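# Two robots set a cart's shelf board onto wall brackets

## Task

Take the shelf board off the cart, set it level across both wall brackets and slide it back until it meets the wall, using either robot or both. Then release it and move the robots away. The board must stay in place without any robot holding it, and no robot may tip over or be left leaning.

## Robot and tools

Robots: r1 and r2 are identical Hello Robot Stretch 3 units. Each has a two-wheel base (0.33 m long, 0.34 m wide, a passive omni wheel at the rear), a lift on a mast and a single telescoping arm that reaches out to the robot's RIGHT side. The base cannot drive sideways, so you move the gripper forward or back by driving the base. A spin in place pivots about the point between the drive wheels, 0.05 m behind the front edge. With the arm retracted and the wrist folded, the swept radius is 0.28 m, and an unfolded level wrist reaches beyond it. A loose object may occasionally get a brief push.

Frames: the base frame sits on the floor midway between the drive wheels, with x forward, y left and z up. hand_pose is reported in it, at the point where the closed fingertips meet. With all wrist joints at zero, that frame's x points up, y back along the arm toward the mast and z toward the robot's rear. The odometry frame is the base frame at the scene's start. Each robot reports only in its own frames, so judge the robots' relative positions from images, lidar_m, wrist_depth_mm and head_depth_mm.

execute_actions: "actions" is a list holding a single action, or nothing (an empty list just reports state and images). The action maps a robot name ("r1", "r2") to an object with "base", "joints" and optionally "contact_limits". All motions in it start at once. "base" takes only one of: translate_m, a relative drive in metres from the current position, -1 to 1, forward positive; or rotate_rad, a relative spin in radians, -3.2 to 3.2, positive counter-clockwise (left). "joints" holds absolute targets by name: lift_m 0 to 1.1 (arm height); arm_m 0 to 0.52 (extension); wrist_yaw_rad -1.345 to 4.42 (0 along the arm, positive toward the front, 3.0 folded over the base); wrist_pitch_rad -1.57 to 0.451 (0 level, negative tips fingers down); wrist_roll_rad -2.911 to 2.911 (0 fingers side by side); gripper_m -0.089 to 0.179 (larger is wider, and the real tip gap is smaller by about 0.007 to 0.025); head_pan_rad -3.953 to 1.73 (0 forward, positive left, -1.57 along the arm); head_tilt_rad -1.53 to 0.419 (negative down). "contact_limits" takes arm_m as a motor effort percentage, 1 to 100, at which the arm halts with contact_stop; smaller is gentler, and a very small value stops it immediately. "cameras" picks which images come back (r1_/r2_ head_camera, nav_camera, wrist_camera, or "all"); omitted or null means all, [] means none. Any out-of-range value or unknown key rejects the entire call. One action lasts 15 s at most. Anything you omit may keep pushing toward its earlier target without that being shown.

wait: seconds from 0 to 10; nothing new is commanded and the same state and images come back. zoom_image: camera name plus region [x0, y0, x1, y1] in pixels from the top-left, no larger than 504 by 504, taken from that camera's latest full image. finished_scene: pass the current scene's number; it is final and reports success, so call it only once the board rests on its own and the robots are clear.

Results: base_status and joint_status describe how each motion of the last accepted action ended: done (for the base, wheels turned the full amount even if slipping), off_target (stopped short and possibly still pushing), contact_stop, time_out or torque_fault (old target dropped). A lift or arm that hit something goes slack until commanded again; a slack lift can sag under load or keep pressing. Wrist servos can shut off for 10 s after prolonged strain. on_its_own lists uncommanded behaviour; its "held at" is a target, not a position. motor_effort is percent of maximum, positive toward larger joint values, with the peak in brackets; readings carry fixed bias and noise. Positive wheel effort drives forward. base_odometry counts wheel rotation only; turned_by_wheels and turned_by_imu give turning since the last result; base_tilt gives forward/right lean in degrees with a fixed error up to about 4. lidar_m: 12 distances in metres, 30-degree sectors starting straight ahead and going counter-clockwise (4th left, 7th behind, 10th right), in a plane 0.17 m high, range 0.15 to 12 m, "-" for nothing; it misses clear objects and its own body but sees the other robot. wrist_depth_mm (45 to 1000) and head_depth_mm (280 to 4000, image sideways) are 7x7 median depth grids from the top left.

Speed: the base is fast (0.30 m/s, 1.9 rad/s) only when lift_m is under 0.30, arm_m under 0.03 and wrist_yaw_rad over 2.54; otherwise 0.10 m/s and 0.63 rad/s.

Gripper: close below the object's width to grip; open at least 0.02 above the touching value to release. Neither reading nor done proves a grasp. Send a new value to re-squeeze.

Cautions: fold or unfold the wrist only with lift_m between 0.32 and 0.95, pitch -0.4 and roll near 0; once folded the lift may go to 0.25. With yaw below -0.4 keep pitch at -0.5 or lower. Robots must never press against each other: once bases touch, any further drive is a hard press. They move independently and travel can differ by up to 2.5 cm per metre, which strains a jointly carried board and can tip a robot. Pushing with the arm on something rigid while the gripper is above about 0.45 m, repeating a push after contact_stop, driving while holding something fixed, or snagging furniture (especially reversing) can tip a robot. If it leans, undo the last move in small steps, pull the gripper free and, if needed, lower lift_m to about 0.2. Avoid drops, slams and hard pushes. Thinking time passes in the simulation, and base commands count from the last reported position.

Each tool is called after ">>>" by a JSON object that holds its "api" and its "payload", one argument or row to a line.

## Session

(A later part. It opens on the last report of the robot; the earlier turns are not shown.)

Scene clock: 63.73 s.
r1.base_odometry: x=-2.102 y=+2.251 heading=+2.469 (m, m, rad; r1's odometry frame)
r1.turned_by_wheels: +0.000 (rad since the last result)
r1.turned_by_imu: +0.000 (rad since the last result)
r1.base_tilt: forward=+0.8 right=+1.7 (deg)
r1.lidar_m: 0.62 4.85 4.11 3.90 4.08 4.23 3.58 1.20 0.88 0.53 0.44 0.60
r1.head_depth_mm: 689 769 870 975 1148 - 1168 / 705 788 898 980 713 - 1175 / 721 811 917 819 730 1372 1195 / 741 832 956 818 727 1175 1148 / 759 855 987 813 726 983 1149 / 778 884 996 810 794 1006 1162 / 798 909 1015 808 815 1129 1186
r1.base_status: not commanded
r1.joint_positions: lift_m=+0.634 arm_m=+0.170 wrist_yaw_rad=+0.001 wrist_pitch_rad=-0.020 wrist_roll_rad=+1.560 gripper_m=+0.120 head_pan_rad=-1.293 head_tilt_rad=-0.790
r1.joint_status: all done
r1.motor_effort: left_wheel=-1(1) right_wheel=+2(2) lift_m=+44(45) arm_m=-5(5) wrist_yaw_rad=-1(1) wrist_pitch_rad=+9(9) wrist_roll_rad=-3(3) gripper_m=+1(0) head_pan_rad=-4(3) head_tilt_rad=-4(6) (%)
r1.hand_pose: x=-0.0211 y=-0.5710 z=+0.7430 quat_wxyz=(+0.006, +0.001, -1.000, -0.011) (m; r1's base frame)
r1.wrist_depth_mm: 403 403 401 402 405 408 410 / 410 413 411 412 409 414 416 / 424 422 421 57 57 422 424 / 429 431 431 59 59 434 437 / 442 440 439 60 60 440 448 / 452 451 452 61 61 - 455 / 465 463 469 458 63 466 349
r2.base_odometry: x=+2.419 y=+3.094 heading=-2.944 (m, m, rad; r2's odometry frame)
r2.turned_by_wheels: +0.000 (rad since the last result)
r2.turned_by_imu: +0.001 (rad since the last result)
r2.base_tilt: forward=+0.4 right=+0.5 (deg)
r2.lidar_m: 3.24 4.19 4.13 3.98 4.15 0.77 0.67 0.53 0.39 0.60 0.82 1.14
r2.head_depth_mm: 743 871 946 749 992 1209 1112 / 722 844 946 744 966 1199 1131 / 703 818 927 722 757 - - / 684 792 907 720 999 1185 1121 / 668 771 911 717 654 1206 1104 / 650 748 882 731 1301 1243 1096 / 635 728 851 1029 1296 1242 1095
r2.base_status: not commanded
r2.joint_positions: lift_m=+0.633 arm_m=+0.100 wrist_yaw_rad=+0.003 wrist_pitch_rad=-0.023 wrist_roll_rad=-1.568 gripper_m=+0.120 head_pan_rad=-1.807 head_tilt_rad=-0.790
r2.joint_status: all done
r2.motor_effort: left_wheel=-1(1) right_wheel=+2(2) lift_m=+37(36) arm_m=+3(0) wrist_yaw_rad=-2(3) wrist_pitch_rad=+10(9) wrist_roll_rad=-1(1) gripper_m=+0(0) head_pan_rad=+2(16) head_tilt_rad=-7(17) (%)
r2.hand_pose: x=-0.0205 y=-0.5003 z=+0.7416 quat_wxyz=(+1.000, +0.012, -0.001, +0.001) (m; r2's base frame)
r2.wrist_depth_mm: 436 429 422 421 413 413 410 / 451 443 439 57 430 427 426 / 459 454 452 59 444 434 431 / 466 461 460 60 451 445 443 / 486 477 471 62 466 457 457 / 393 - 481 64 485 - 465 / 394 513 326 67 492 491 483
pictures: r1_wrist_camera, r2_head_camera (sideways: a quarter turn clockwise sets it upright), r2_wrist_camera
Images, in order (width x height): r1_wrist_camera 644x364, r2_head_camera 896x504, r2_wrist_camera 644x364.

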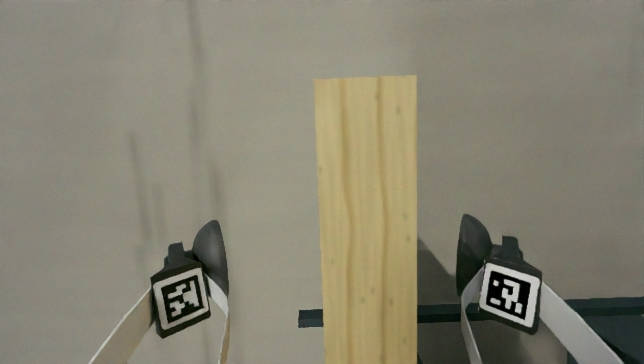

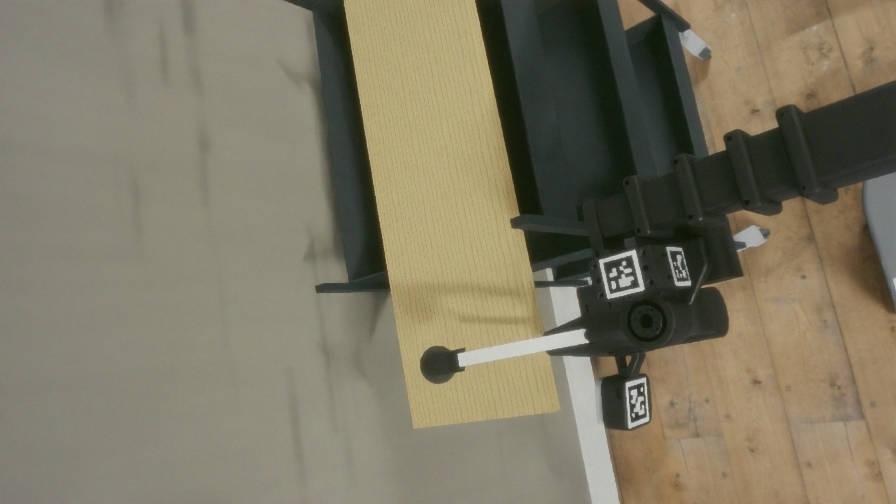

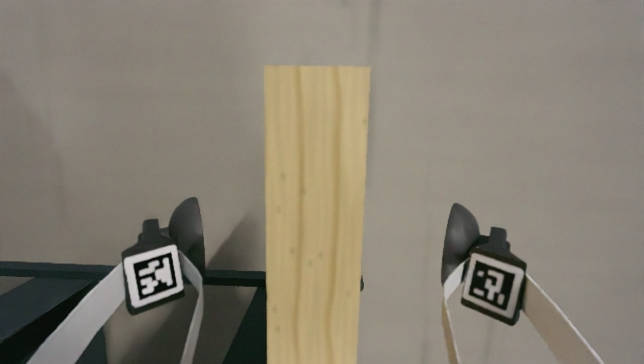

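>>> {"api": "execute_actions", "payload": {
  "actions": [
    {"r1": {"joints": {"gripper_m": 0.0}}, "r2": {"joints": {"gripper_m": 0.0}}}
  ],
  "cameras": ["r1_head_camera", "r1_wrist_camera", "r2_head_camera", "r2_wrist_camera"]
}}

Scene clock: 65.73 s.
r1.base_odometry: x=-2.102 y=+2.251 heading=+2.469 (m, m, rad; r1's odometry frame)
r1.turned_by_wheels: +0.000 (rad since the last result)
r1.turned_by_imu: +0.000 (rad since the last result)
r1.base_tilt: forward=+0.6 right=+1.8 (deg)
r1.lidar_m: 0.61 4.90 4.11 3.93 4.04 4.21 3.61 1.20 0.88 0.53 0.44 0.60
r1.head_depth_mm: 688 769 868 977 1148 - 1167 / 706 790 897 973 710 - 1174 / 722 810 919 821 729 1380 1196 / 740 832 952 816 724 1176 1153 / 758 857 986 813 722 985 1142 / 778 885 998 811 794 1005 1167 / 798 908 1014 808 814 1126 1182
r1.base_status: not commanded
r1.joint_positions: lift_m=+0.634 arm_m=+0.170 wrist_yaw_rad=+0.001 wrist_pitch_rad=-0.026 wrist_roll_rad=+1.559 gripper_m=+0.001 head_pan_rad=-1.293 head_tilt_rad=-0.790
r1.joint_status: all done
r1.motor_effort: left_wheel=-1(1) right_wheel=+2(2) lift_m=+45(45) arm_m=-5(5) wrist_yaw_rad=-1(1) wrist_pitch_rad=+11(15) wrist_roll_rad=-3(4) gripper_m=-16(87) head_pan_rad=-3(3) head_tilt_rad=-6(6) (%)
r1.hand_pose: x=-0.0211 y=-0.5708 z=+0.7416 quat_wxyz=(+0.006, +0.001, -1.000, -0.013) (m; r1's base frame)
r1.wrist_depth_mm: 403 405 401 407 404 407 409 / 413 412 410 411 411 417 417 / 422 419 419 57 420 429 428 / 424 431 433 58 434 437 435 / 440 443 440 60 443 447 449 / 453 451 451 61 61 455 455 / 463 462 465 63 361 470 372
r2.base_odometry: x=+2.419 y=+3.094 heading=-2.944 (m, m, rad; r2's odometry frame)
r2.turned_by_wheels: +0.000 (rad since the last result)
r2.turned_by_imu: +0.001 (rad since the last result)
r2.base_tilt: forward=+0.3 right=+0.5 (deg)
r2.lidar_m: 3.24 4.17 4.13 3.98 4.18 0.77 0.67 0.53 0.39 0.60 0.82 1.14
r2.head_depth_mm: 740 871 948 764 992 1211 1115 / 722 845 945 741 963 1202 1128 / 704 820 928 720 758 - - / 684 795 908 716 999 1187 1119 / 667 770 911 716 1339 1204 1101 / 652 749 882 731 1315 1242 1100 / 636 727 851 1024 1293 1243 1094
r2.base_status: not commanded
r2.joint_positions: lift_m=+0.633 arm_m=+0.100 wrist_yaw_rad=+0.003 wrist_pitch_rad=-0.020 wrist_roll_rad=-1.568 gripper_m=+0.001 head_pan_rad=-1.807 head_tilt_rad=-0.790
r2.joint_status: all done
r2.motor_effort: left_wheel=-1(1) right_wheel=+2(2) lift_m=+37(37) arm_m=+2(2) wrist_yaw_rad=-2(2) wrist_pitch_rad=+8(12) wrist_roll_rad=-1(1) gripper_m=-13(87) head_pan_rad=+3(3) head_tilt_rad=-7(7) (%)
r2.hand_pose: x=-0.0205 y=-0.5005 z=+0.7424 quat_wxyz=(+1.000, +0.011, -0.001, +0.001) (m; r2's base frame)
r2.wrist_depth_mm: 428 431 423 421 412 410 405 / 446 443 437 57 431 431 423 / 454 452 453 59 434 435 431 / 469 472 461 60 446 449 446 / 493 480 475 62 461 457 453 / 394 491 - 64 - 472 474 / 414 511 326 67 492 486 486
pictures: r1_head_camera (sideways: a quarter turn clockwise sets it upright), r1_wrist_camera, r2_head_camera (sideways: a quarter turn clockwise sets it upright), r2_wrist_camera
Images, in order (width x height): r1_head_camera 896x504, r1_wrist_camera 644x364, r2_head_camera 896x504, r2_wrist_camera 644x364.

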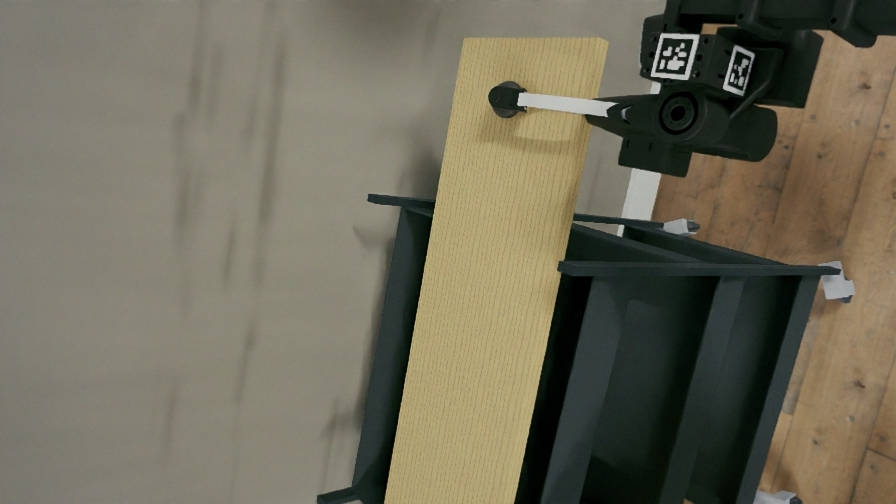

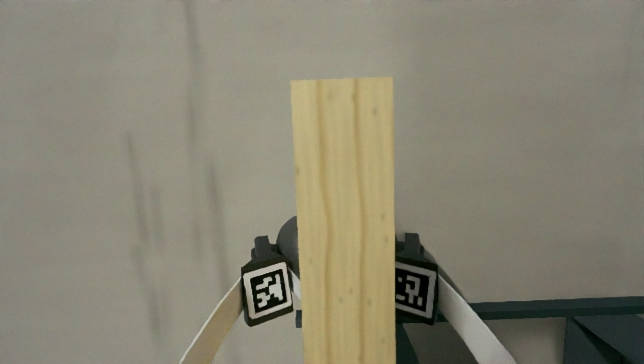

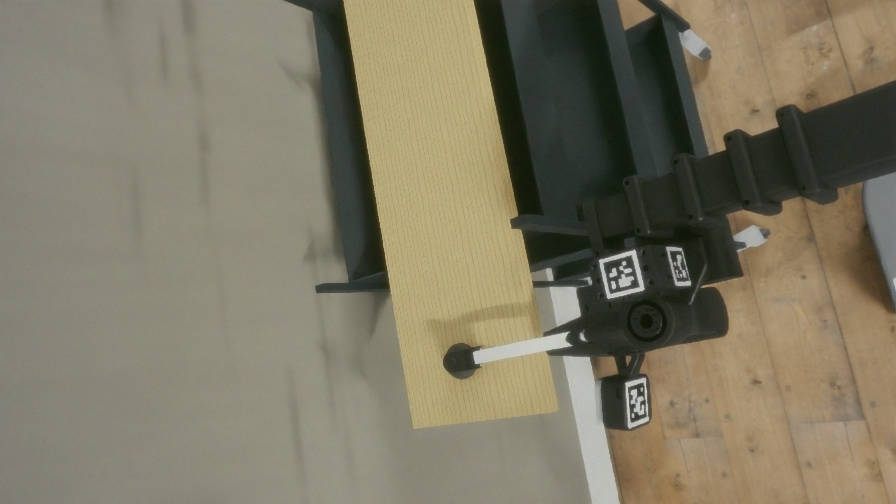

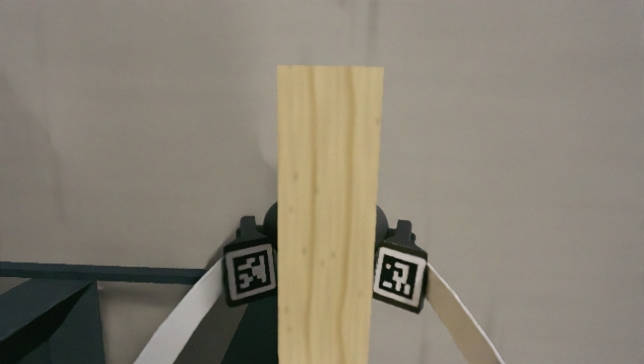

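>>> {"api": "execute_actions", "payload": {
  "actions": [
    {"r1": {"joints": {"gripper_m": -0.03}}, "r2": {"joints": {"gripper_m": -0.03}}}
  ],
  "cameras": []
}}

Scene clock: 66.63 s.
r1.base_odometry: x=-2.102 y=+2.251 heading=+2.469 (m, m, rad; r1's odometry frame)
r1.turned_by_wheels: +0.000 (rad since the last result)
r1.turned_by_imu: +0.000 (rad since the last result)
r1.base_tilt: forward=+0.7 right=+1.9 (deg)
r1.lidar_m: 0.62 4.87 4.06 3.92 4.04 4.22 3.60 1.20 0.88 0.53 0.44 0.60
r1.head_depth_mm: 688 768 870 973 1149 - 1169 / 705 791 896 970 710 - 1178 / 723 809 919 818 727 1373 1191 / 738 833 954 818 722 1175 1151 / 758 859 982 811 722 986 1142 / 778 884 996 810 795 1004 1167 / 802 907 1017 806 814 1128 1190
r1.base_status: not commanded
r1.joint_positions: lift_m=+0.634 arm_m=+0.170 wrist_yaw_rad=+0.001 wrist_pitch_rad=-0.025 wrist_roll_rad=+1.557 gripper_m=-0.029 head_pan_rad=-1.293 head_tilt_rad=-0.790
r1.joint_status: all done
r1.motor_effort: left_wheel=-1(1) right_wheel=+2(2) lift_m=+45(45) arm_m=-4(5) wrist_yaw_rad=-1(1) wrist_pitch_rad=+10(11) wrist_roll_rad=-2(3) gripper_m=-29(99) head_pan_rad=-3(4) head_tilt_rad=-5(5) (%)
r1.hand_pose: x=-0.0211 y=-0.5708 z=+0.7418 quat_wxyz=(+0.007, +0.001, -1.000, -0.013) (m; r1's base frame)
r1.wrist_depth_mm: 405 405 405 403 407 408 409 / 410 412 412 409 411 414 413 / 420 420 420 57 422 430 429 / 426 432 435 58 431 434 439 / 439 440 445 60 446 449 447 / 452 450 451 61 61 460 455 / 462 461 466 63 362 469 374
r2.base_odometry: x=+2.419 y=+3.094 heading=-2.944 (m, m, rad; r2's odometry frame)
r2.turned_by_wheels: +0.000 (rad since the last result)
r2.turned_by_imu: +0.000 (rad since the last result)
r2.base_tilt: forward=+0.3 right=+0.6 (deg)
r2.lidar_m: 3.23 4.18 4.13 3.99 4.16 0.77 0.67 0.53 0.39 0.60 0.82 1.14
r2.head_depth_mm: 741 869 948 764 990 1215 1112 / 721 843 945 742 964 1202 1132 / 703 818 926 718 757 - - / 683 793 908 716 997 1186 1124 / 667 768 909 714 1343 1199 1102 / 651 748 882 732 1315 1242 1097 / 636 727 853 1029 1289 1239 1097
r2.base_status: not commanded
r2.joint_positions: lift_m=+0.633 arm_m=+0.100 wrist_yaw_rad=+0.003 wrist_pitch_rad=-0.020 wrist_roll_rad=-1.568 gripper_m=-0.029 head_pan_rad=-1.807 head_tilt_rad=-0.790
r2.joint_status: all done
r2.motor_effort: left_wheel=-1(1) right_wheel=+2(2) lift_m=+37(37) arm_m=+2(1) wrist_yaw_rad=-2(2) wrist_pitch_rad=+8(8) wrist_roll_rad=-1(1) gripper_m=-23(97) head_pan_rad=+2(2) head_tilt_rad=-7(7) (%)
r2.hand_pose: x=-0.0205 y=-0.5005 z=+0.7425 quat_wxyz=(+1.000, +0.010, -0.001, +0.001) (m; r2's base frame)
r2.wrist_depth_mm: 428 429 427 421 419 418 413 / 447 440 438 57 429 421 421 / 453 453 445 59 442 441 430 / 472 466 464 61 454 447 444 / 483 480 475 62 462 459 463 / 396 498 488 64 - 471 472 / 410 509 327 67 495 482 489
pictures: none
No camera images: the call's "cameras" was empty. Leave "cameras" out to get every camera's image.

>>> {"api": "execute_actions", "payload": {
  "actions": [
    {"r1": {"joints": {"lift_m": 0.664}}, "r2": {"joints": {"lift_m": 0.663}}}
  ],
  "cameras": ["r1_head_camera", "r1_wrist_camera", "r2_head_camera", "r2_wrist_camera"]
}}

Scene clock: 67.83 s.
r1.base_odometry: x=-2.102 y=+2.251 heading=+2.469 (m, m, rad; r1's odometry frame)
r1.turned_by_wheels: +0.000 (rad since the last result)
r1.turned_by_imu: +0.000 (rad since the last result)
r1.base_tilt: forward=+0.7 right=+1.8 (deg)
r1.lidar_m: 0.62 4.88 4.12 3.91 4.06 4.22 3.59 1.20 0.89 0.53 0.44 0.60
r1.head_depth_mm: 688 769 871 972 1090 - 1174 / 704 789 894 978 688 - 1198 / 722 809 919 814 1270 1376 1192 / 738 832 953 810 719 1173 1149 / 757 857 986 800 727 981 1144 / 779 882 998 795 796 1007 1165 / 799 907 1018 790 835 1131 1187
r1.base_status: not commanded
r1.joint_positions: lift_m=+0.664 arm_m=+0.170 wrist_yaw_rad=+0.001 wrist_pitch_rad=-0.071 wrist_roll_rad=+1.556 gripper_m=-0.023 head_pan_rad=-1.293 head_tilt_rad=-0.790
r1.joint_status: all done
r1.on_its_own: gripper_m is held at -0.024, not at your -0.030, by its stall guard, which is still easing
r1.motor_effort: left_wheel=-1(1) right_wheel=+2(2) lift_m=+51(51) arm_m=-5(4) wrist_yaw_rad=-1(1) wrist_pitch_rad=+29(29) wrist_roll_rad=-2(2) gripper_m=-27(29) head_pan_rad=-3(3) head_tilt_rad=-4(5) (%)
r1.hand_pose: x=-0.0211 y=-0.5691 z=+0.7600 quat_wxyz=(+0.008, +0.001, -0.999, -0.036) (m; r1's base frame)
r1.wrist_depth_mm: 388 392 399 407 415 423 428 / 397 402 408 416 424 429 438 / 404 414 418 58 430 440 447 / 415 418 428 59 441 456 458 / 426 432 441 61 454 460 469 / 434 441 444 62 61 473 477 / 443 451 461 63 306 481 392
r2.base_odometry: x=+2.419 y=+3.094 heading=-2.944 (m, m, rad; r2's odometry frame)
r2.turned_by_wheels: +0.000 (rad since the last result)
r2.turned_by_imu: +0.000 (rad since the last result)
r2.base_tilt: forward=+0.2 right=+0.6 (deg)
r2.lidar_m: 3.24 4.22 4.13 3.99 4.17 0.77 0.66 0.53 0.39 0.60 0.82 1.14
r2.head_depth_mm: 742 873 948 748 992 1210 1116 / 721 842 948 724 965 1197 - / 702 820 923 724 756 - 1106 / 686 793 906 702 1026 1187 1121 / 667 769 915 702 1320 1207 1101 / 650 750 881 726 1285 1242 1096 / 635 727 852 1026 1294 1237 1095
r2.base_status: not commanded
r2.joint_positions: lift_m=+0.663 arm_m=+0.100 wrist_yaw_rad=+0.003 wrist_pitch_rad=-0.072 wrist_roll_rad=-1.568 gripper_m=-0.023 head_pan_rad=-1.807 head_tilt_rad=-0.790
r2.joint_status: all done
r2.on_its_own: gripper_m is held at -0.024, not at your -0.030, by its stall guard, which is still easing
r2.motor_effort: left_wheel=-1(1) right_wheel=+2(2) lift_m=+43(43) arm_m=+1(2) wrist_yaw_rad=-2(3) wrist_pitch_rad=+29(30) wrist_roll_rad=-1(1) gripper_m=-23(25) head_pan_rad=+2(3) head_tilt_rad=-6(7) (%)
r2.hand_pose: x=-0.0205 y=-0.4986 z=+0.7589 quat_wxyz=(+0.999, +0.037, -0.001, +0.001) (m; r2's base frame)
r2.wrist_depth_mm: 453 444 431 428 414 406 394 / 469 459 443 58 423 414 406 / 482 467 457 59 439 428 418 / 496 486 476 61 450 436 428 / 513 504 480 63 456 450 440 / 407 509 345 65 470 468 451 / 429 520 309 68 492 476 464
pictures: r1_head_camera (sideways: a quarter turn clockwise sets it upright), r1_wrist_camera, r2_head_camera (sideways: a quarter turn clockwise sets it upright), r2_wrist_camera
Images, in order (width x height): r1_head_camera 896x504, r1_wrist_camera 644x364, r2_head_camera 896x504, r2_wrist_camera 644x364.

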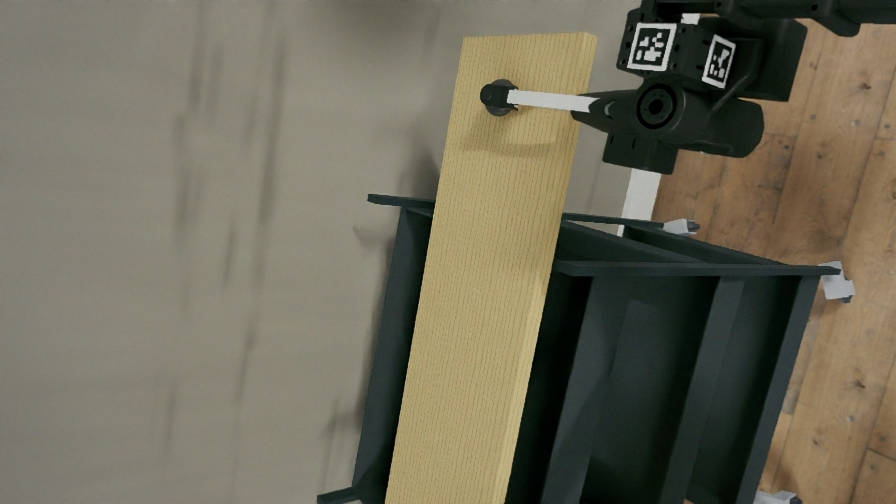

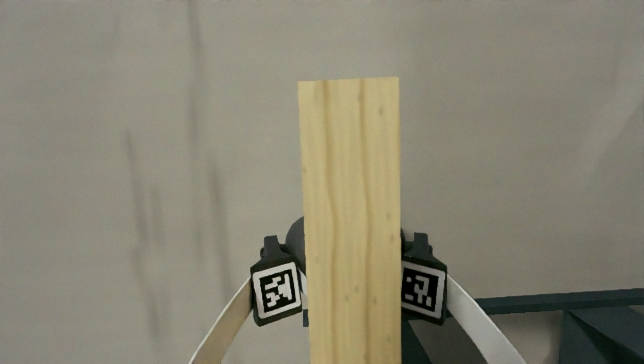

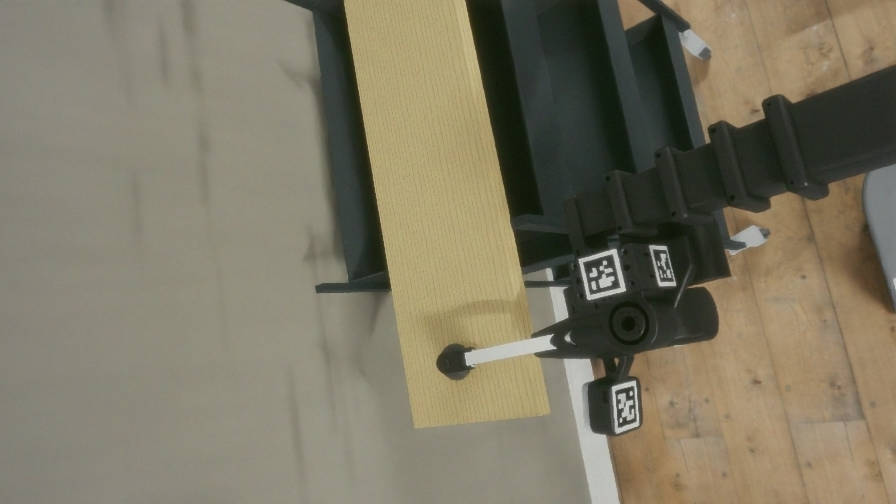

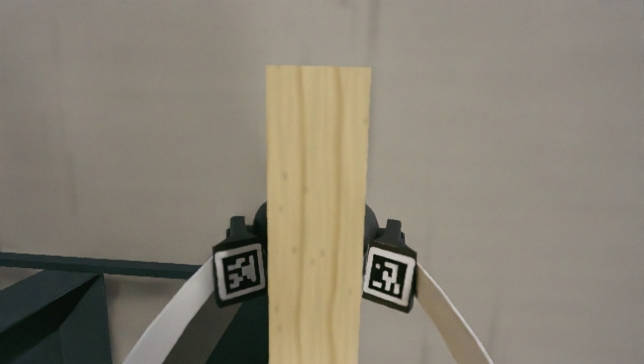

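>>> {"api": "execute_actions", "payload": {
  "actions": [
    {"r1": {"joints": {"lift_m": 0.72, "gripper_m": -0.018, "wrist_pitch_rad": 0.04}}, "r2": {"joints": {"lift_m": 0.719, "gripper_m": -0.018, "wrist_pitch_rad": 0.04}}}
  ],
  "cameras": ["r1_head_camera", "r1_wrist_camera", "r2_head_camera", "r2_wrist_camera"]
}}

Scene clock: 69.43 s.
r1.base_odometry: x=-2.102 y=+2.251 heading=+2.469 (m, m, rad; r1's odometry frame)
r1.turned_by_wheels: +0.000 (rad since the last result)
r1.turned_by_imu: +0.000 (rad since the last result)
r1.base_tilt: forward=+0.8 right=+1.7 (deg)
r1.lidar_m: 0.62 4.86 4.10 3.92 4.05 4.22 3.60 1.19 0.88 0.53 0.44 0.60
r1.head_depth_mm: 689 768 869 747 1084 - 1199 / 704 789 896 738 899 1304 1196 / 721 809 917 707 1273 1376 1195 / 740 833 953 703 841 1177 1145 / 757 855 978 725 799 986 1143 / 779 884 993 721 816 1004 1171 / 799 909 1000 742 834 1129 1186
r1.base_status: not commanded
r1.joint_positions: lift_m=+0.720 arm_m=+0.170 wrist_yaw_rad=+0.001 wrist_pitch_rad=-0.044 wrist_roll_rad=+1.555 gripper_m=-0.014 head_pan_rad=-1.293 head_tilt_rad=-0.790
r1.joint_status: wrist_pitch_rad off_target (ended at -0.044, target +0.040); the others done
r1.on_its_own: wrist_pitch_rad is at rest, and its effort (+34) is outside its rest range (-20 to +32)
r1.motor_effort: left_wheel=-1(2) right_wheel=+2(2) lift_m=+51(53) arm_m=-5(4) wrist_yaw_rad=-1(1) wrist_pitch_rad=+34(38) wrist_roll_rad=-2(2) gripper_m=-25(26) head_pan_rad=-3(3) head_tilt_rad=-5(6) (%)
r1.hand_pose: x=-0.0211 y=-0.5702 z=+0.8227 quat_wxyz=(+0.008, +0.001, -1.000, -0.022) (m; r1's base frame)
r1.wrist_depth_mm: 395 399 400 404 410 410 415 / 405 409 413 415 415 422 425 / 410 418 422 58 427 436 440 / 420 428 431 60 433 441 444 / 432 434 439 61 253 451 458 / 439 444 450 62 62 462 467 / 451 457 465 64 303 478 484
r2.base_odometry: x=+2.419 y=+3.094 heading=-2.944 (m, m, rad; r2's odometry frame)
r2.turned_by_wheels: +0.000 (rad since the last result)
r2.turned_by_imu: +0.000 (rad since the last result)
r2.base_tilt: forward=+0.2 right=+0.6 (deg)
r2.lidar_m: 3.26 4.22 4.12 3.98 4.17 0.77 0.67 0.53 0.39 0.60 0.82 1.14
r2.head_depth_mm: 743 871 788 779 992 1213 1133 / 722 844 934 678 966 1201 - / 704 819 906 655 754 - 1108 / 684 792 896 655 - 1195 1122 / 667 770 875 636 - 1226 1106 / 651 748 860 614 1329 1247 1100 / 636 728 851 1023 1282 1240 1095
r2.base_status: not commanded
r2.joint_positions: lift_m=+0.719 arm_m=+0.100 wrist_yaw_rad=+0.003 wrist_pitch_rad=-0.049 wrist_roll_rad=-1.569 gripper_m=-0.017 head_pan_rad=-1.807 head_tilt_rad=-0.790
r2.joint_status: wrist_pitch_rad off_target (ended at -0.049, target +0.040); the others done
r2.on_its_own: wrist_pitch_rad is at rest, and its effort (+36) is outside its rest range (-20 to +32)
r2.motor_effort: left_wheel=-1(1) right_wheel=+2(2) lift_m=+42(45) arm_m=+1(2) wrist_yaw_rad=-2(3) wrist_pitch_rad=+36(40) wrist_roll_rad=-1(1) gripper_m=-22(23) head_pan_rad=+3(3) head_tilt_rad=-7(7) (%)
r2.hand_pose: x=-0.0205 y=-0.4996 z=+0.8208 quat_wxyz=(+1.000, +0.025, -0.001, +0.001) (m; r2's base frame)
r2.wrist_depth_mm: 446 438 432 419 415 403 404 / 461 451 440 58 429 419 410 / 478 464 454 59 438 429 423 / 484 476 466 61 448 442 430 / 500 493 485 63 463 457 441 / 422 503 203 65 474 466 458 / 439 525 307 68 492 476 469
pictures: r1_head_camera (sideways: a quarter turn clockwise sets it upright), r1_wrist_camera, r2_head_camera (sideways: a quarter turn clockwise sets it upright), r2_wrist_camera
Images, in order (width x height): r1_head_camera 896x504, r1_wrist_camera 644x364, r2_head_camera 896x504, r2_wrist_camera 644x364.

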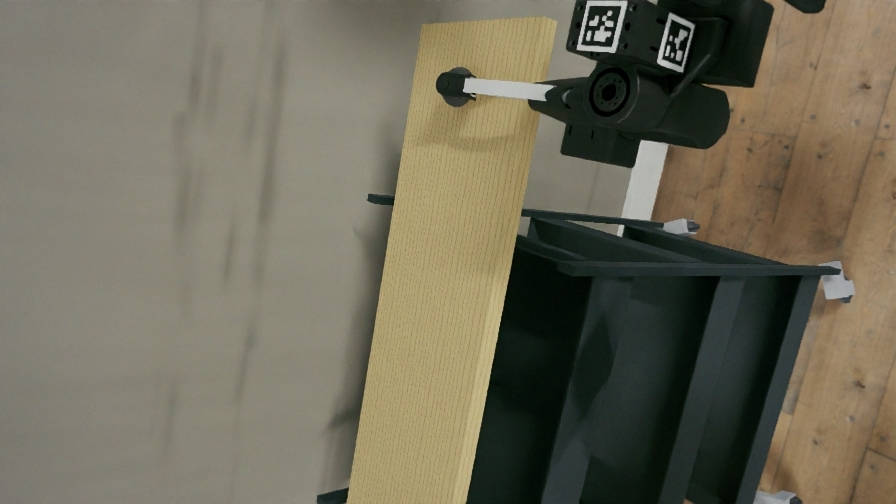

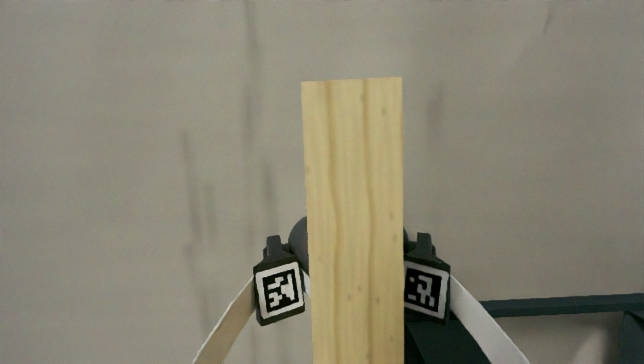

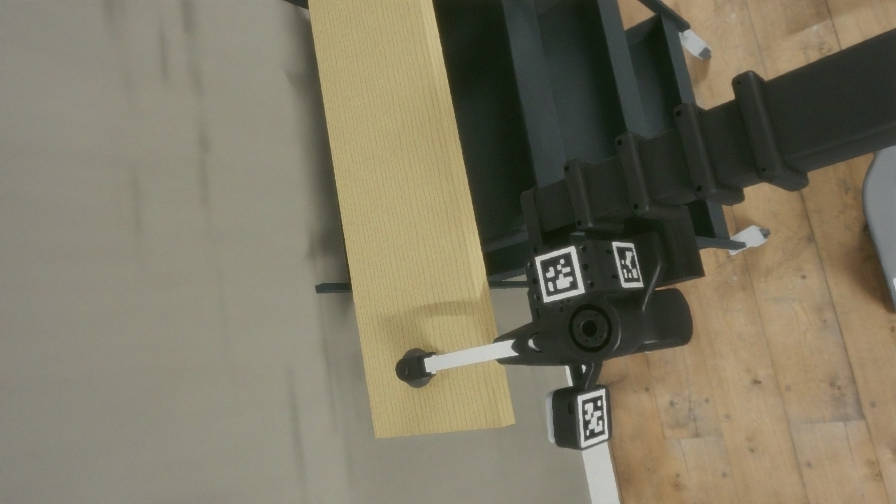

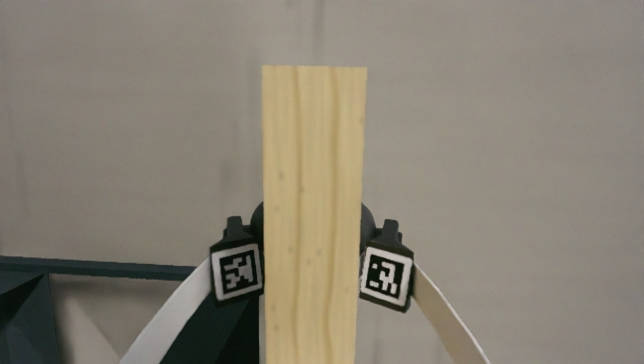

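>>> {"api": "execute_actions", "payload": {
  "actions": [
    {"r1": {"joints": {"lift_m": 0.98, "head_pan_rad": -1.0, "head_tilt_rad": -0.45}}, "r2": {"joints": {"lift_m": 0.979, "head_pan_rad": -0.55, "head_tilt_rad": -0.2}}}
  ],
  "cameras": ["r1_head_camera", "r1_wrist_camera", "r2_head_camera", "r2_wrist_camera"]
}}

Scene clock: 73.17 s.
r1.base_odometry: x=-2.102 y=+2.251 heading=+2.469 (m, m, rad; r1's odometry frame)
r1.turned_by_wheels: +0.000 (rad since the last result)
r1.turned_by_imu: +0.000 (rad since the last result)
r1.base_tilt: forward=+0.7 right=+1.7 (deg)
r1.lidar_m: 0.62 4.86 4.10 3.92 4.06 4.22 3.58 1.20 0.88 0.53 0.44 0.60
r1.head_depth_mm: 706 747 791 599 902 926 1035 / 741 786 839 584 959 880 729 / 782 829 889 627 1014 877 709 / 825 879 948 675 1059 877 727 / 874 936 1002 732 1056 873 770 / 927 999 1071 1160 1290 872 946 / 990 1075 1136 1281 1424 825 1355
r1.base_status: not commanded
r1.joint_positions: lift_m=+0.980 arm_m=+0.170 wrist_yaw_rad=+0.001 wrist_pitch_rad=-0.044 wrist_roll_rad=+1.555 gripper_m=-0.011 head_pan_rad=-1.007 head_tilt_rad=-0.458
r1.joint_status: all done
r1.on_its_own: gripper_m is held at -0.012, not at your -0.018, by its stall guard, which is not easing now; wrist_pitch_rad is at rest, and its effort (+34) is outside its rest range (-20 to +32)
r1.motor_effort: left_wheel=-1(1) right_wheel=+2(2) lift_m=+50(53) arm_m=-5(5) wrist_yaw_rad=-1(1) wrist_pitch_rad=+34(34) wrist_roll_rad=-1(2) gripper_m=-24(24) head_pan_rad=+4(26) head_tilt_rad=+5(31) (%)
r1.hand_pose: x=-0.0211 y=-0.5702 z=+1.0828 quat_wxyz=(+0.008, +0.001, -1.000, -0.022) (m; r1's base frame)
r1.wrist_depth_mm: 396 400 406 404 410 411 418 / 403 408 412 413 416 423 428 / 413 414 416 59 426 431 433 / 419 428 432 60 433 442 448 / 430 434 441 61 253 458 459 / 442 445 447 62 61 463 469 / 452 457 466 64 469 478 479
r2.base_odometry: x=+2.419 y=+3.094 heading=-2.944 (m, m, rad; r2's odometry frame)
r2.turned_by_wheels: +0.000 (rad since the last result)
r2.turned_by_imu: +0.001 (rad since the last result)
r2.base_tilt: forward=+0.3 right=+0.5 (deg)
r2.lidar_m: 3.24 4.21 4.13 3.99 4.16 0.77 0.66 0.53 0.39 0.60 0.82 1.14
r2.head_depth_mm: 841 865 897 923 958 991 1028 / 940 971 1009 1049 1089 1130 1183 / 1065 1110 1159 1207 1263 1323 1381 / 1241 1297 1355 1428 1508 1590 1507 / 1471 1550 1637 1746 1848 1865 1514 / 1806 1916 2066 2204 2372 1968 1512 / 2328 2530 2735 3105 2807 1953 1515
r2.base_status: not commanded
r2.joint_positions: lift_m=+0.979 arm_m=+0.100 wrist_yaw_rad=+0.003 wrist_pitch_rad=-0.049 wrist_roll_rad=-1.569 gripper_m=-0.017 head_pan_rad=-0.557 head_tilt_rad=-0.211
r2.joint_status: all done
r2.on_its_own: wrist_pitch_rad is at rest, and its effort (+36) is outside its rest range (-20 to +32)
r2.motor_effort: left_wheel=-1(1) right_wheel=+2(2) lift_m=+43(42) arm_m=+2(2) wrist_yaw_rad=-2(2) wrist_pitch_rad=+36(36) wrist_roll_rad=-1(1) gripper_m=-22(22) head_pan_rad=+2(34) head_tilt_rad=+7(47) (%)
r2.hand_pose: x=-0.0205 y=-0.4996 z=+1.0809 quat_wxyz=(+1.000, +0.025, -0.001, +0.001) (m; r2's base frame)
r2.wrist_depth_mm: 448 439 430 424 415 411 400 / 452 453 439 58 425 417 417 / 478 465 454 59 435 436 423 / 491 474 463 61 452 441 434 / 501 492 480 63 460 456 448 / 417 512 279 65 471 465 457 / 437 528 513 68 491 478 469
pictures: r1_head_camera (sideways: a quarter turn clockwise sets it upright), r1_wrist_camera, r2_head_camera (sideways: a quarter turn clockwise sets it upright), r2_wrist_camera
Images, in order (width x height): r1_head_camera 896x504, r1_wrist_camera 644x364, r2_head_camera 896x504, r2_wrist_camera 644x364.

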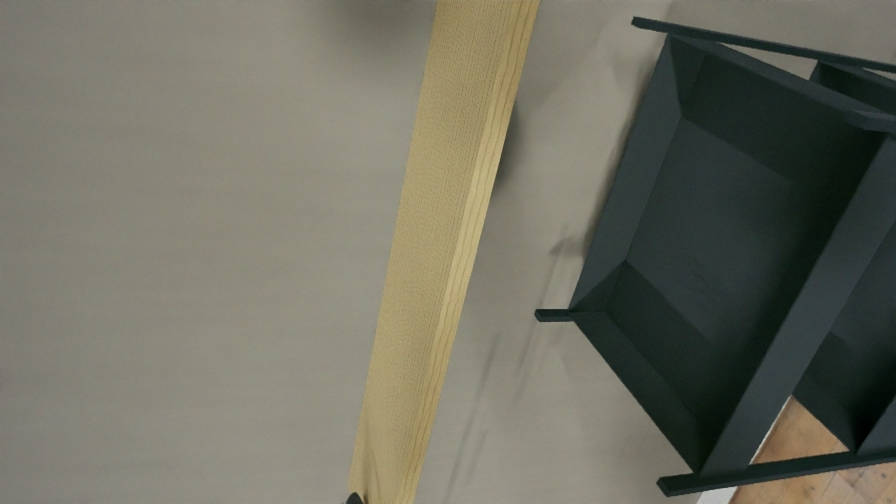

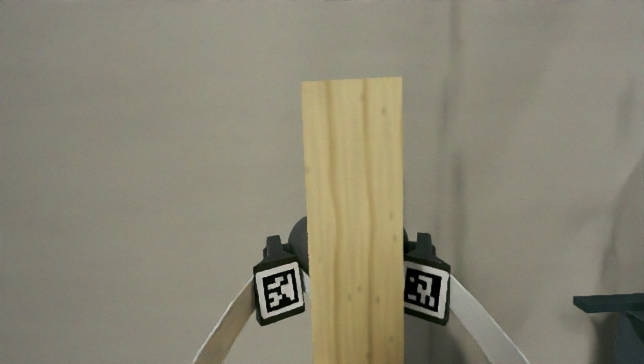

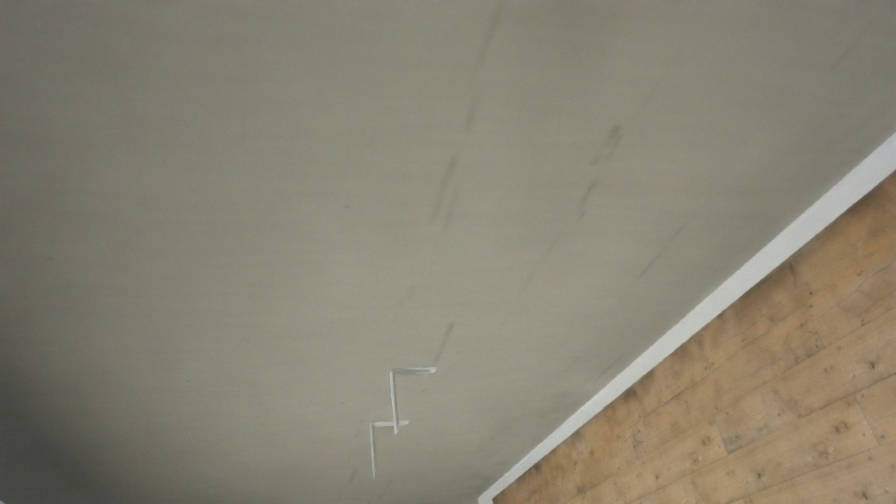

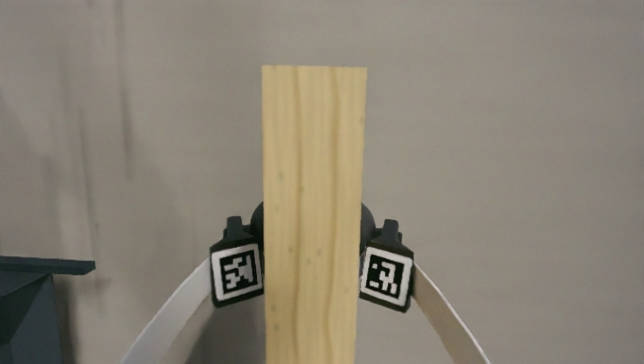

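>>> {"api": "execute_actions", "payload": {
  "actions": [
    {"r1": {"base": {"translate_m": 0.5}}, "r2": {"base": {"translate_m": 0.5}}}
  ],
  "cameras": ["r1_head_camera", "r1_wrist_camera", "r2_head_camera", "r2_wrist_camera"]
}}

Scene clock: 79.43 s.
r1.base_odometry: x=-2.494 y=+2.563 heading=+2.469 (m, m, rad; r1's odometry frame)
r1.turned_by_wheels: +0.000 (rad since the last result)
r1.turned_by_imu: +0.000 (rad since the last result)
r1.base_tilt: forward=+0.8 right=+1.8 (deg)
r1.lidar_m: 0.62 4.34 4.10 3.94 4.06 4.72 3.56 1.21 0.44 0.42 0.86 1.16
r1.head_depth_mm: 698 738 784 601 894 959 1024 / 733 777 827 588 949 1023 1114 / 770 819 878 629 1015 1099 1204 / 814 869 934 673 1090 1191 1306 / 860 925 999 729 1180 1299 1380 / 917 988 1055 1146 1283 1425 1436 / 977 1057 1129 1260 1409 1575 1437
r1.base_status: done
r1.joint_positions: lift_m=+0.980 arm_m=+0.170 wrist_yaw_rad=+0.006 wrist_pitch_rad=-0.044 wrist_roll_rad=+1.555 gripper_m=-0.008 head_pan_rad=-1.007 head_tilt_rad=-0.458
r1.joint_status: not commanded
r1.on_its_own: gripper_m is held at -0.009, not at your -0.018, by its stall guard, which is not easing now; wrist_pitch_rad is at rest, and its effort (+34) is outside its rest range (-20 to +32)
r1.motor_effort: left_wheel=+0(1) right_wheel=-1(9) lift_m=+51(51) arm_m=-4(5) wrist_yaw_rad=-5(4) wrist_pitch_rad=+34(34) wrist_roll_rad=-1(2) gripper_m=-23(24) head_pan_rad=+4(3) head_tilt_rad=+5(5) (%)
r1.hand_pose: x=-0.0199 y=-0.5702 z=+1.0828 quat_wxyz=(+0.008, +0.003, -1.000, -0.022) (m; r1's base frame)
r1.wrist_depth_mm: 386 388 388 399 399 404 408 / 396 396 401 399 409 412 417 / 402 404 406 60 418 422 426 / 413 418 421 61 426 429 438 / 423 426 427 62 247 443 441 / 429 439 437 63 62 453 460 / 444 450 459 64 458 466 472
r2.base_odometry: x=+1.928 y=+2.996 heading=-2.944 (m, m, rad; r2's odometry frame)
r2.turned_by_wheels: +0.000 (rad since the last result)
r2.turned_by_imu: +0.001 (rad since the last result)
r2.base_tilt: forward=+0.2 right=+0.5 (deg)
r2.lidar_m: 3.28 3.69 4.12 3.96 4.15 0.77 0.67 0.74 0.82 0.80 0.83 1.15
r2.head_depth_mm: 849 872 902 932 964 1003 1039 / 946 982 1017 1057 1099 1149 1188 / 1078 1124 1168 1215 1272 1332 1381 / 1240 1304 1372 1436 1514 1598 1518 / 1479 1562 1646 1729 1857 1885 1520 / 1809 1929 2087 2218 2372 1964 1515 / 2344 2581 2840 3119 2773 1967 1513
r2.base_status: done
r2.joint_positions: lift_m=+0.979 arm_m=+0.100 wrist_yaw_rad=+0.001 wrist_pitch_rad=-0.049 wrist_roll_rad=-1.569 gripper_m=-0.017 head_pan_rad=-0.557 head_tilt_rad=-0.211
r2.joint_status: not commanded
r2.on_its_own: wrist_pitch_rad is at rest, and its effort (+35) is outside its rest range (-20 to +32)
r2.motor_effort: left_wheel=-1(4) right_wheel=+3(5) lift_m=+43(43) arm_m=+2(1) wrist_yaw_rad=-1(3) wrist_pitch_rad=+35(36) wrist_roll_rad=+0(1) gripper_m=-23(23) head_pan_rad=+3(2) head_tilt_rad=+7(7) (%)
r2.hand_pose: x=-0.0210 y=-0.4996 z=+1.0809 quat_wxyz=(+1.000, +0.025, +0.000, +0.000) (m; r2's base frame)
r2.wrist_depth_mm: 453 449 436 428 423 416 408 / 467 454 449 57 433 421 418 / 482 476 462 58 449 440 429 / 490 490 477 60 456 449 443 / 509 497 491 62 470 460 458 / 523 512 507 65 481 478 469 / 543 536 523 67 502 487 483
pictures: r1_head_camera (sideways: a quarter turn clockwise sets it upright), r1_wrist_camera, r2_head_camera (sideways: a quarter turn clockwise sets it upright), r2_wrist_camera
Images, in order (width x height): r1_head_camera 896x504, r1_wrist_camera 644x364, r2_head_camera 896x504, r2_wrist_camera 644x364.

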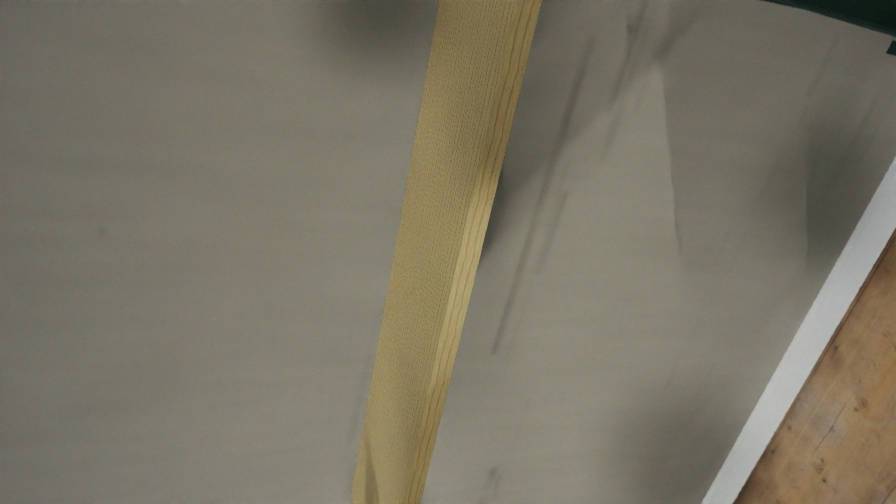

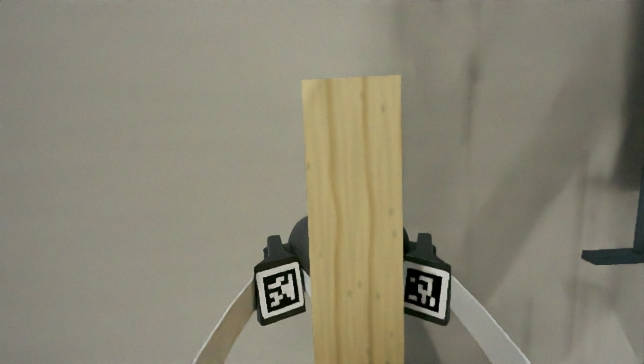

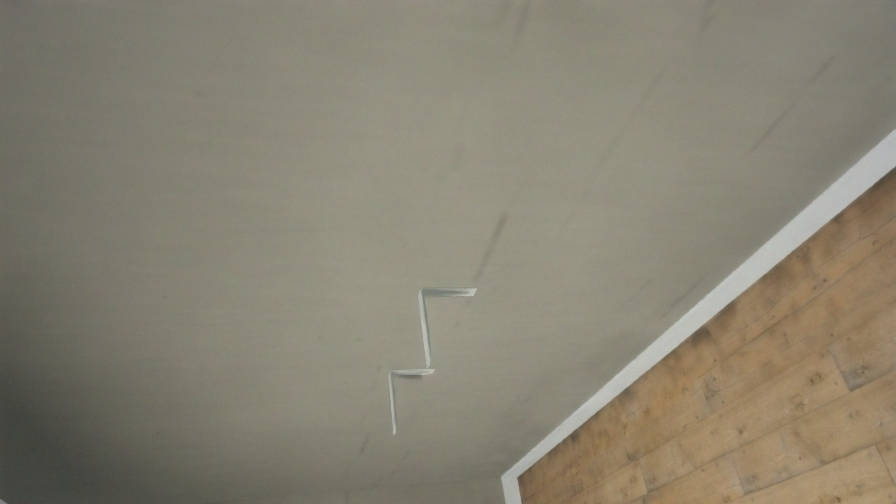

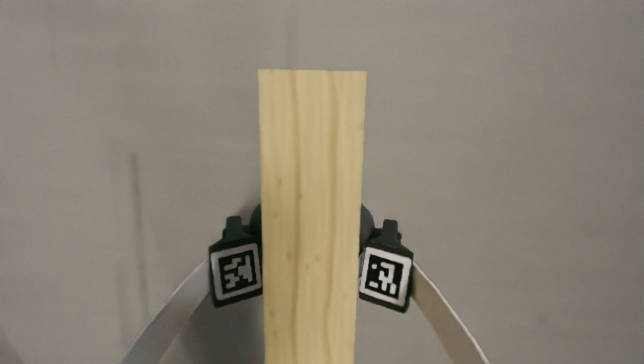

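>>> {"api": "execute_actions", "payload": {
  "actions": [
    {"r1": {"base": {"translate_m": 1.0}, "joints": {"arm_m": 0.155}}, "r2": {"base": {"translate_m": 0.995}, "joints": {"arm_m": 0.14, "head_pan_rad": -0.9, "head_tilt_rad": -0.3}}}
  ],
  "cameras": ["r1_head_camera", "r1_wrist_camera", "r2_head_camera", "r2_wrist_camera"]
}}

Scene clock: 91.60 s.
r1.base_odometry: x=-3.276 y=+3.186 heading=+2.469 (m, m, rad; r1's odometry frame)
r1.turned_by_wheels: +0.000 (rad since the last result)
r1.turned_by_imu: -0.001 (rad since the last result)
r1.base_tilt: forward=+0.7 right=+1.7 (deg)
r1.lidar_m: 0.62 3.33 4.13 3.94 4.07 5.50 3.49 1.01 0.85 0.81 0.84 1.13
r1.head_depth_mm: 678 718 762 606 869 931 1007 / 712 755 804 593 922 996 1086 / 751 799 852 584 988 1074 1174 / 790 843 906 625 1061 1162 1275 / 839 899 969 672 1145 1260 1369 / 888 960 1028 1116 1248 1381 1440 / 952 1026 1095 1227 1361 1528 1434
r1.base_status: done
r1.joint_positions: lift_m=+0.980 arm_m=+0.155 wrist_yaw_rad=-0.002 wrist_pitch_rad=-0.044 wrist_roll_rad=+1.555 gripper_m=-0.008 head_pan_rad=-1.007 head_tilt_rad=-0.458
r1.joint_status: all done
r1.on_its_own: gripper_m is held at -0.009, not at your -0.018, by its stall guard, which is not easing now; wrist_pitch_rad is at rest, and its effort (+34) is outside its rest range (-20 to +32)
r1.motor_effort: left_wheel=-2(3) right_wheel=+5(7) lift_m=+51(52) arm_m=-5(5) wrist_yaw_rad=+2(7) wrist_pitch_rad=+34(34) wrist_roll_rad=-1(1) gripper_m=-23(23) head_pan_rad=+4(3) head_tilt_rad=+5(5) (%)
r1.hand_pose: x=-0.0218 y=-0.5552 z=+1.0828 quat_wxyz=(+0.008, -0.001, -1.000, -0.022) (m; r1's base frame)
r1.wrist_depth_mm: 379 384 390 391 396 400 404 / 390 394 399 398 401 405 411 / 401 399 404 59 411 415 422 / 407 410 417 60 419 423 428 / 417 421 418 61 245 436 438 / 427 426 431 62 62 446 455 / 431 436 443 64 450 458 463
r2.base_odometry: x=+0.953 y=+2.801 heading=-2.944 (m, m, rad; r2's odometry frame)
r2.turned_by_wheels: +0.000 (rad since the last result)
r2.turned_by_imu: +0.002 (rad since the last result)
r2.base_tilt: forward=+0.2 right=+0.6 (deg)
r2.lidar_m: 2.53 2.63 3.65 3.97 4.13 5.71 0.66 1.14 0.84 0.81 0.85 1.17
r2.head_depth_mm: 686 722 758 801 848 904 963 / 731 772 816 866 918 988 1057 / 784 828 879 931 1002 1081 1171 / 843 898 959 1026 1106 1200 1294 / 915 977 1048 1130 1226 1345 1373 / 998 1071 1159 1263 1381 1529 1402 / 1100 1189 1300 1425 1584 1692 1402
r2.base_status: done
r2.joint_positions: lift_m=+0.979 arm_m=+0.140 wrist_yaw_rad=+0.003 wrist_pitch_rad=-0.049 wrist_roll_rad=-1.570 gripper_m=-0.017 head_pan_rad=-0.893 head_tilt_rad=-0.296
r2.joint_status: all done
r2.on_its_own: wrist_pitch_rad is at rest, and its effort (+36) is outside its rest range (-20 to +32)
r2.motor_effort: left_wheel=+1(3) right_wheel=-1(7) lift_m=+43(43) arm_m=+2(2) wrist_yaw_rad=-2(2) wrist_pitch_rad=+36(36) wrist_roll_rad=+0(0) gripper_m=-23(22) head_pan_rad=-4(24) head_tilt_rad=-3(16) (%)
r2.hand_pose: x=-0.0205 y=-0.5395 z=+1.0809 quat_wxyz=(+1.000, +0.025, +0.000, +0.001) (m; r2's base frame)
r2.wrist_depth_mm: 423 420 414 408 394 388 381 / 440 428 424 58 408 401 395 / 452 444 432 60 420 406 400 / 468 452 442 62 430 419 412 / 481 470 459 63 439 431 431 / 500 483 466 65 452 448 441 / 504 504 489 68 468 465 449
pictures: r1_head_camera (sideways: a quarter turn clockwise sets it upright), r1_wrist_camera, r2_head_camera (sideways: a quarter turn clockwise sets it upright), r2_wrist_camera
Images, in order (width x height): r1_head_camera 896x504, r1_wrist_camera 644x364, r2_head_camera 896x504, r2_wrist_camera 644x364.

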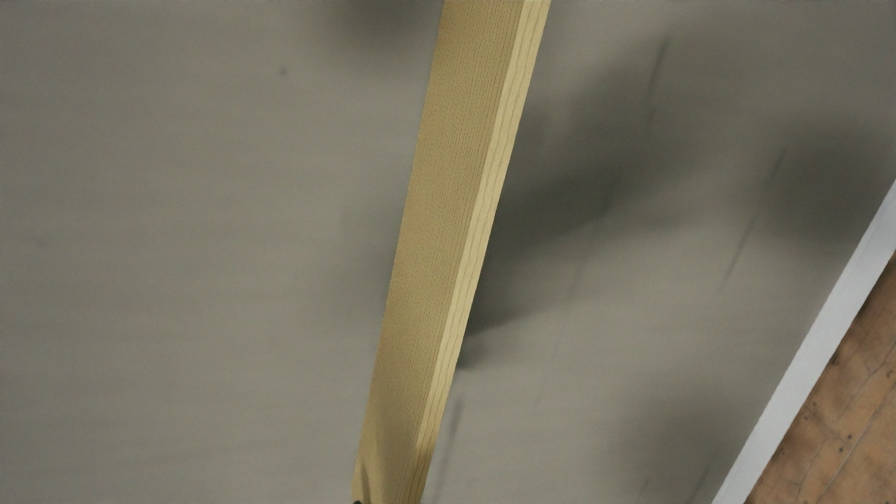

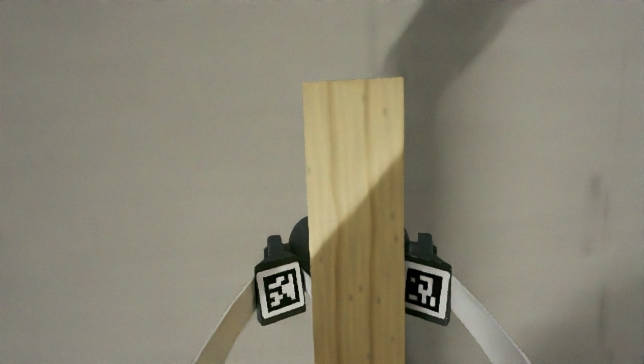

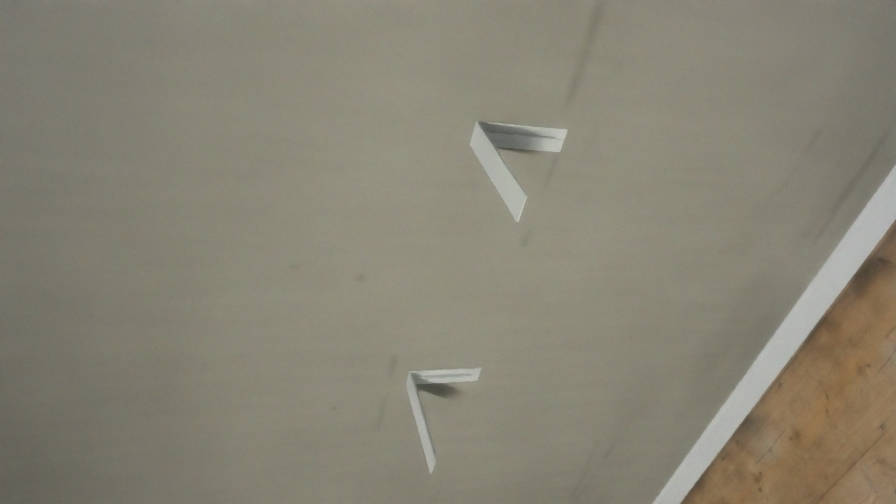

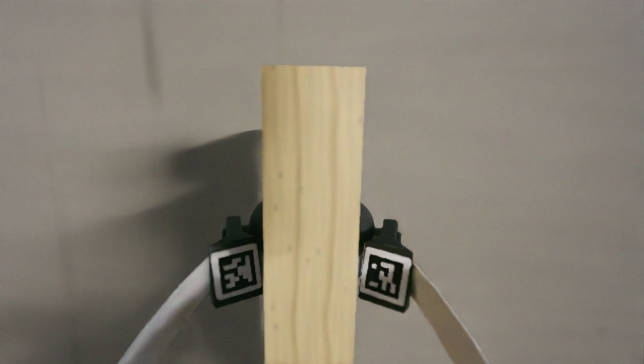

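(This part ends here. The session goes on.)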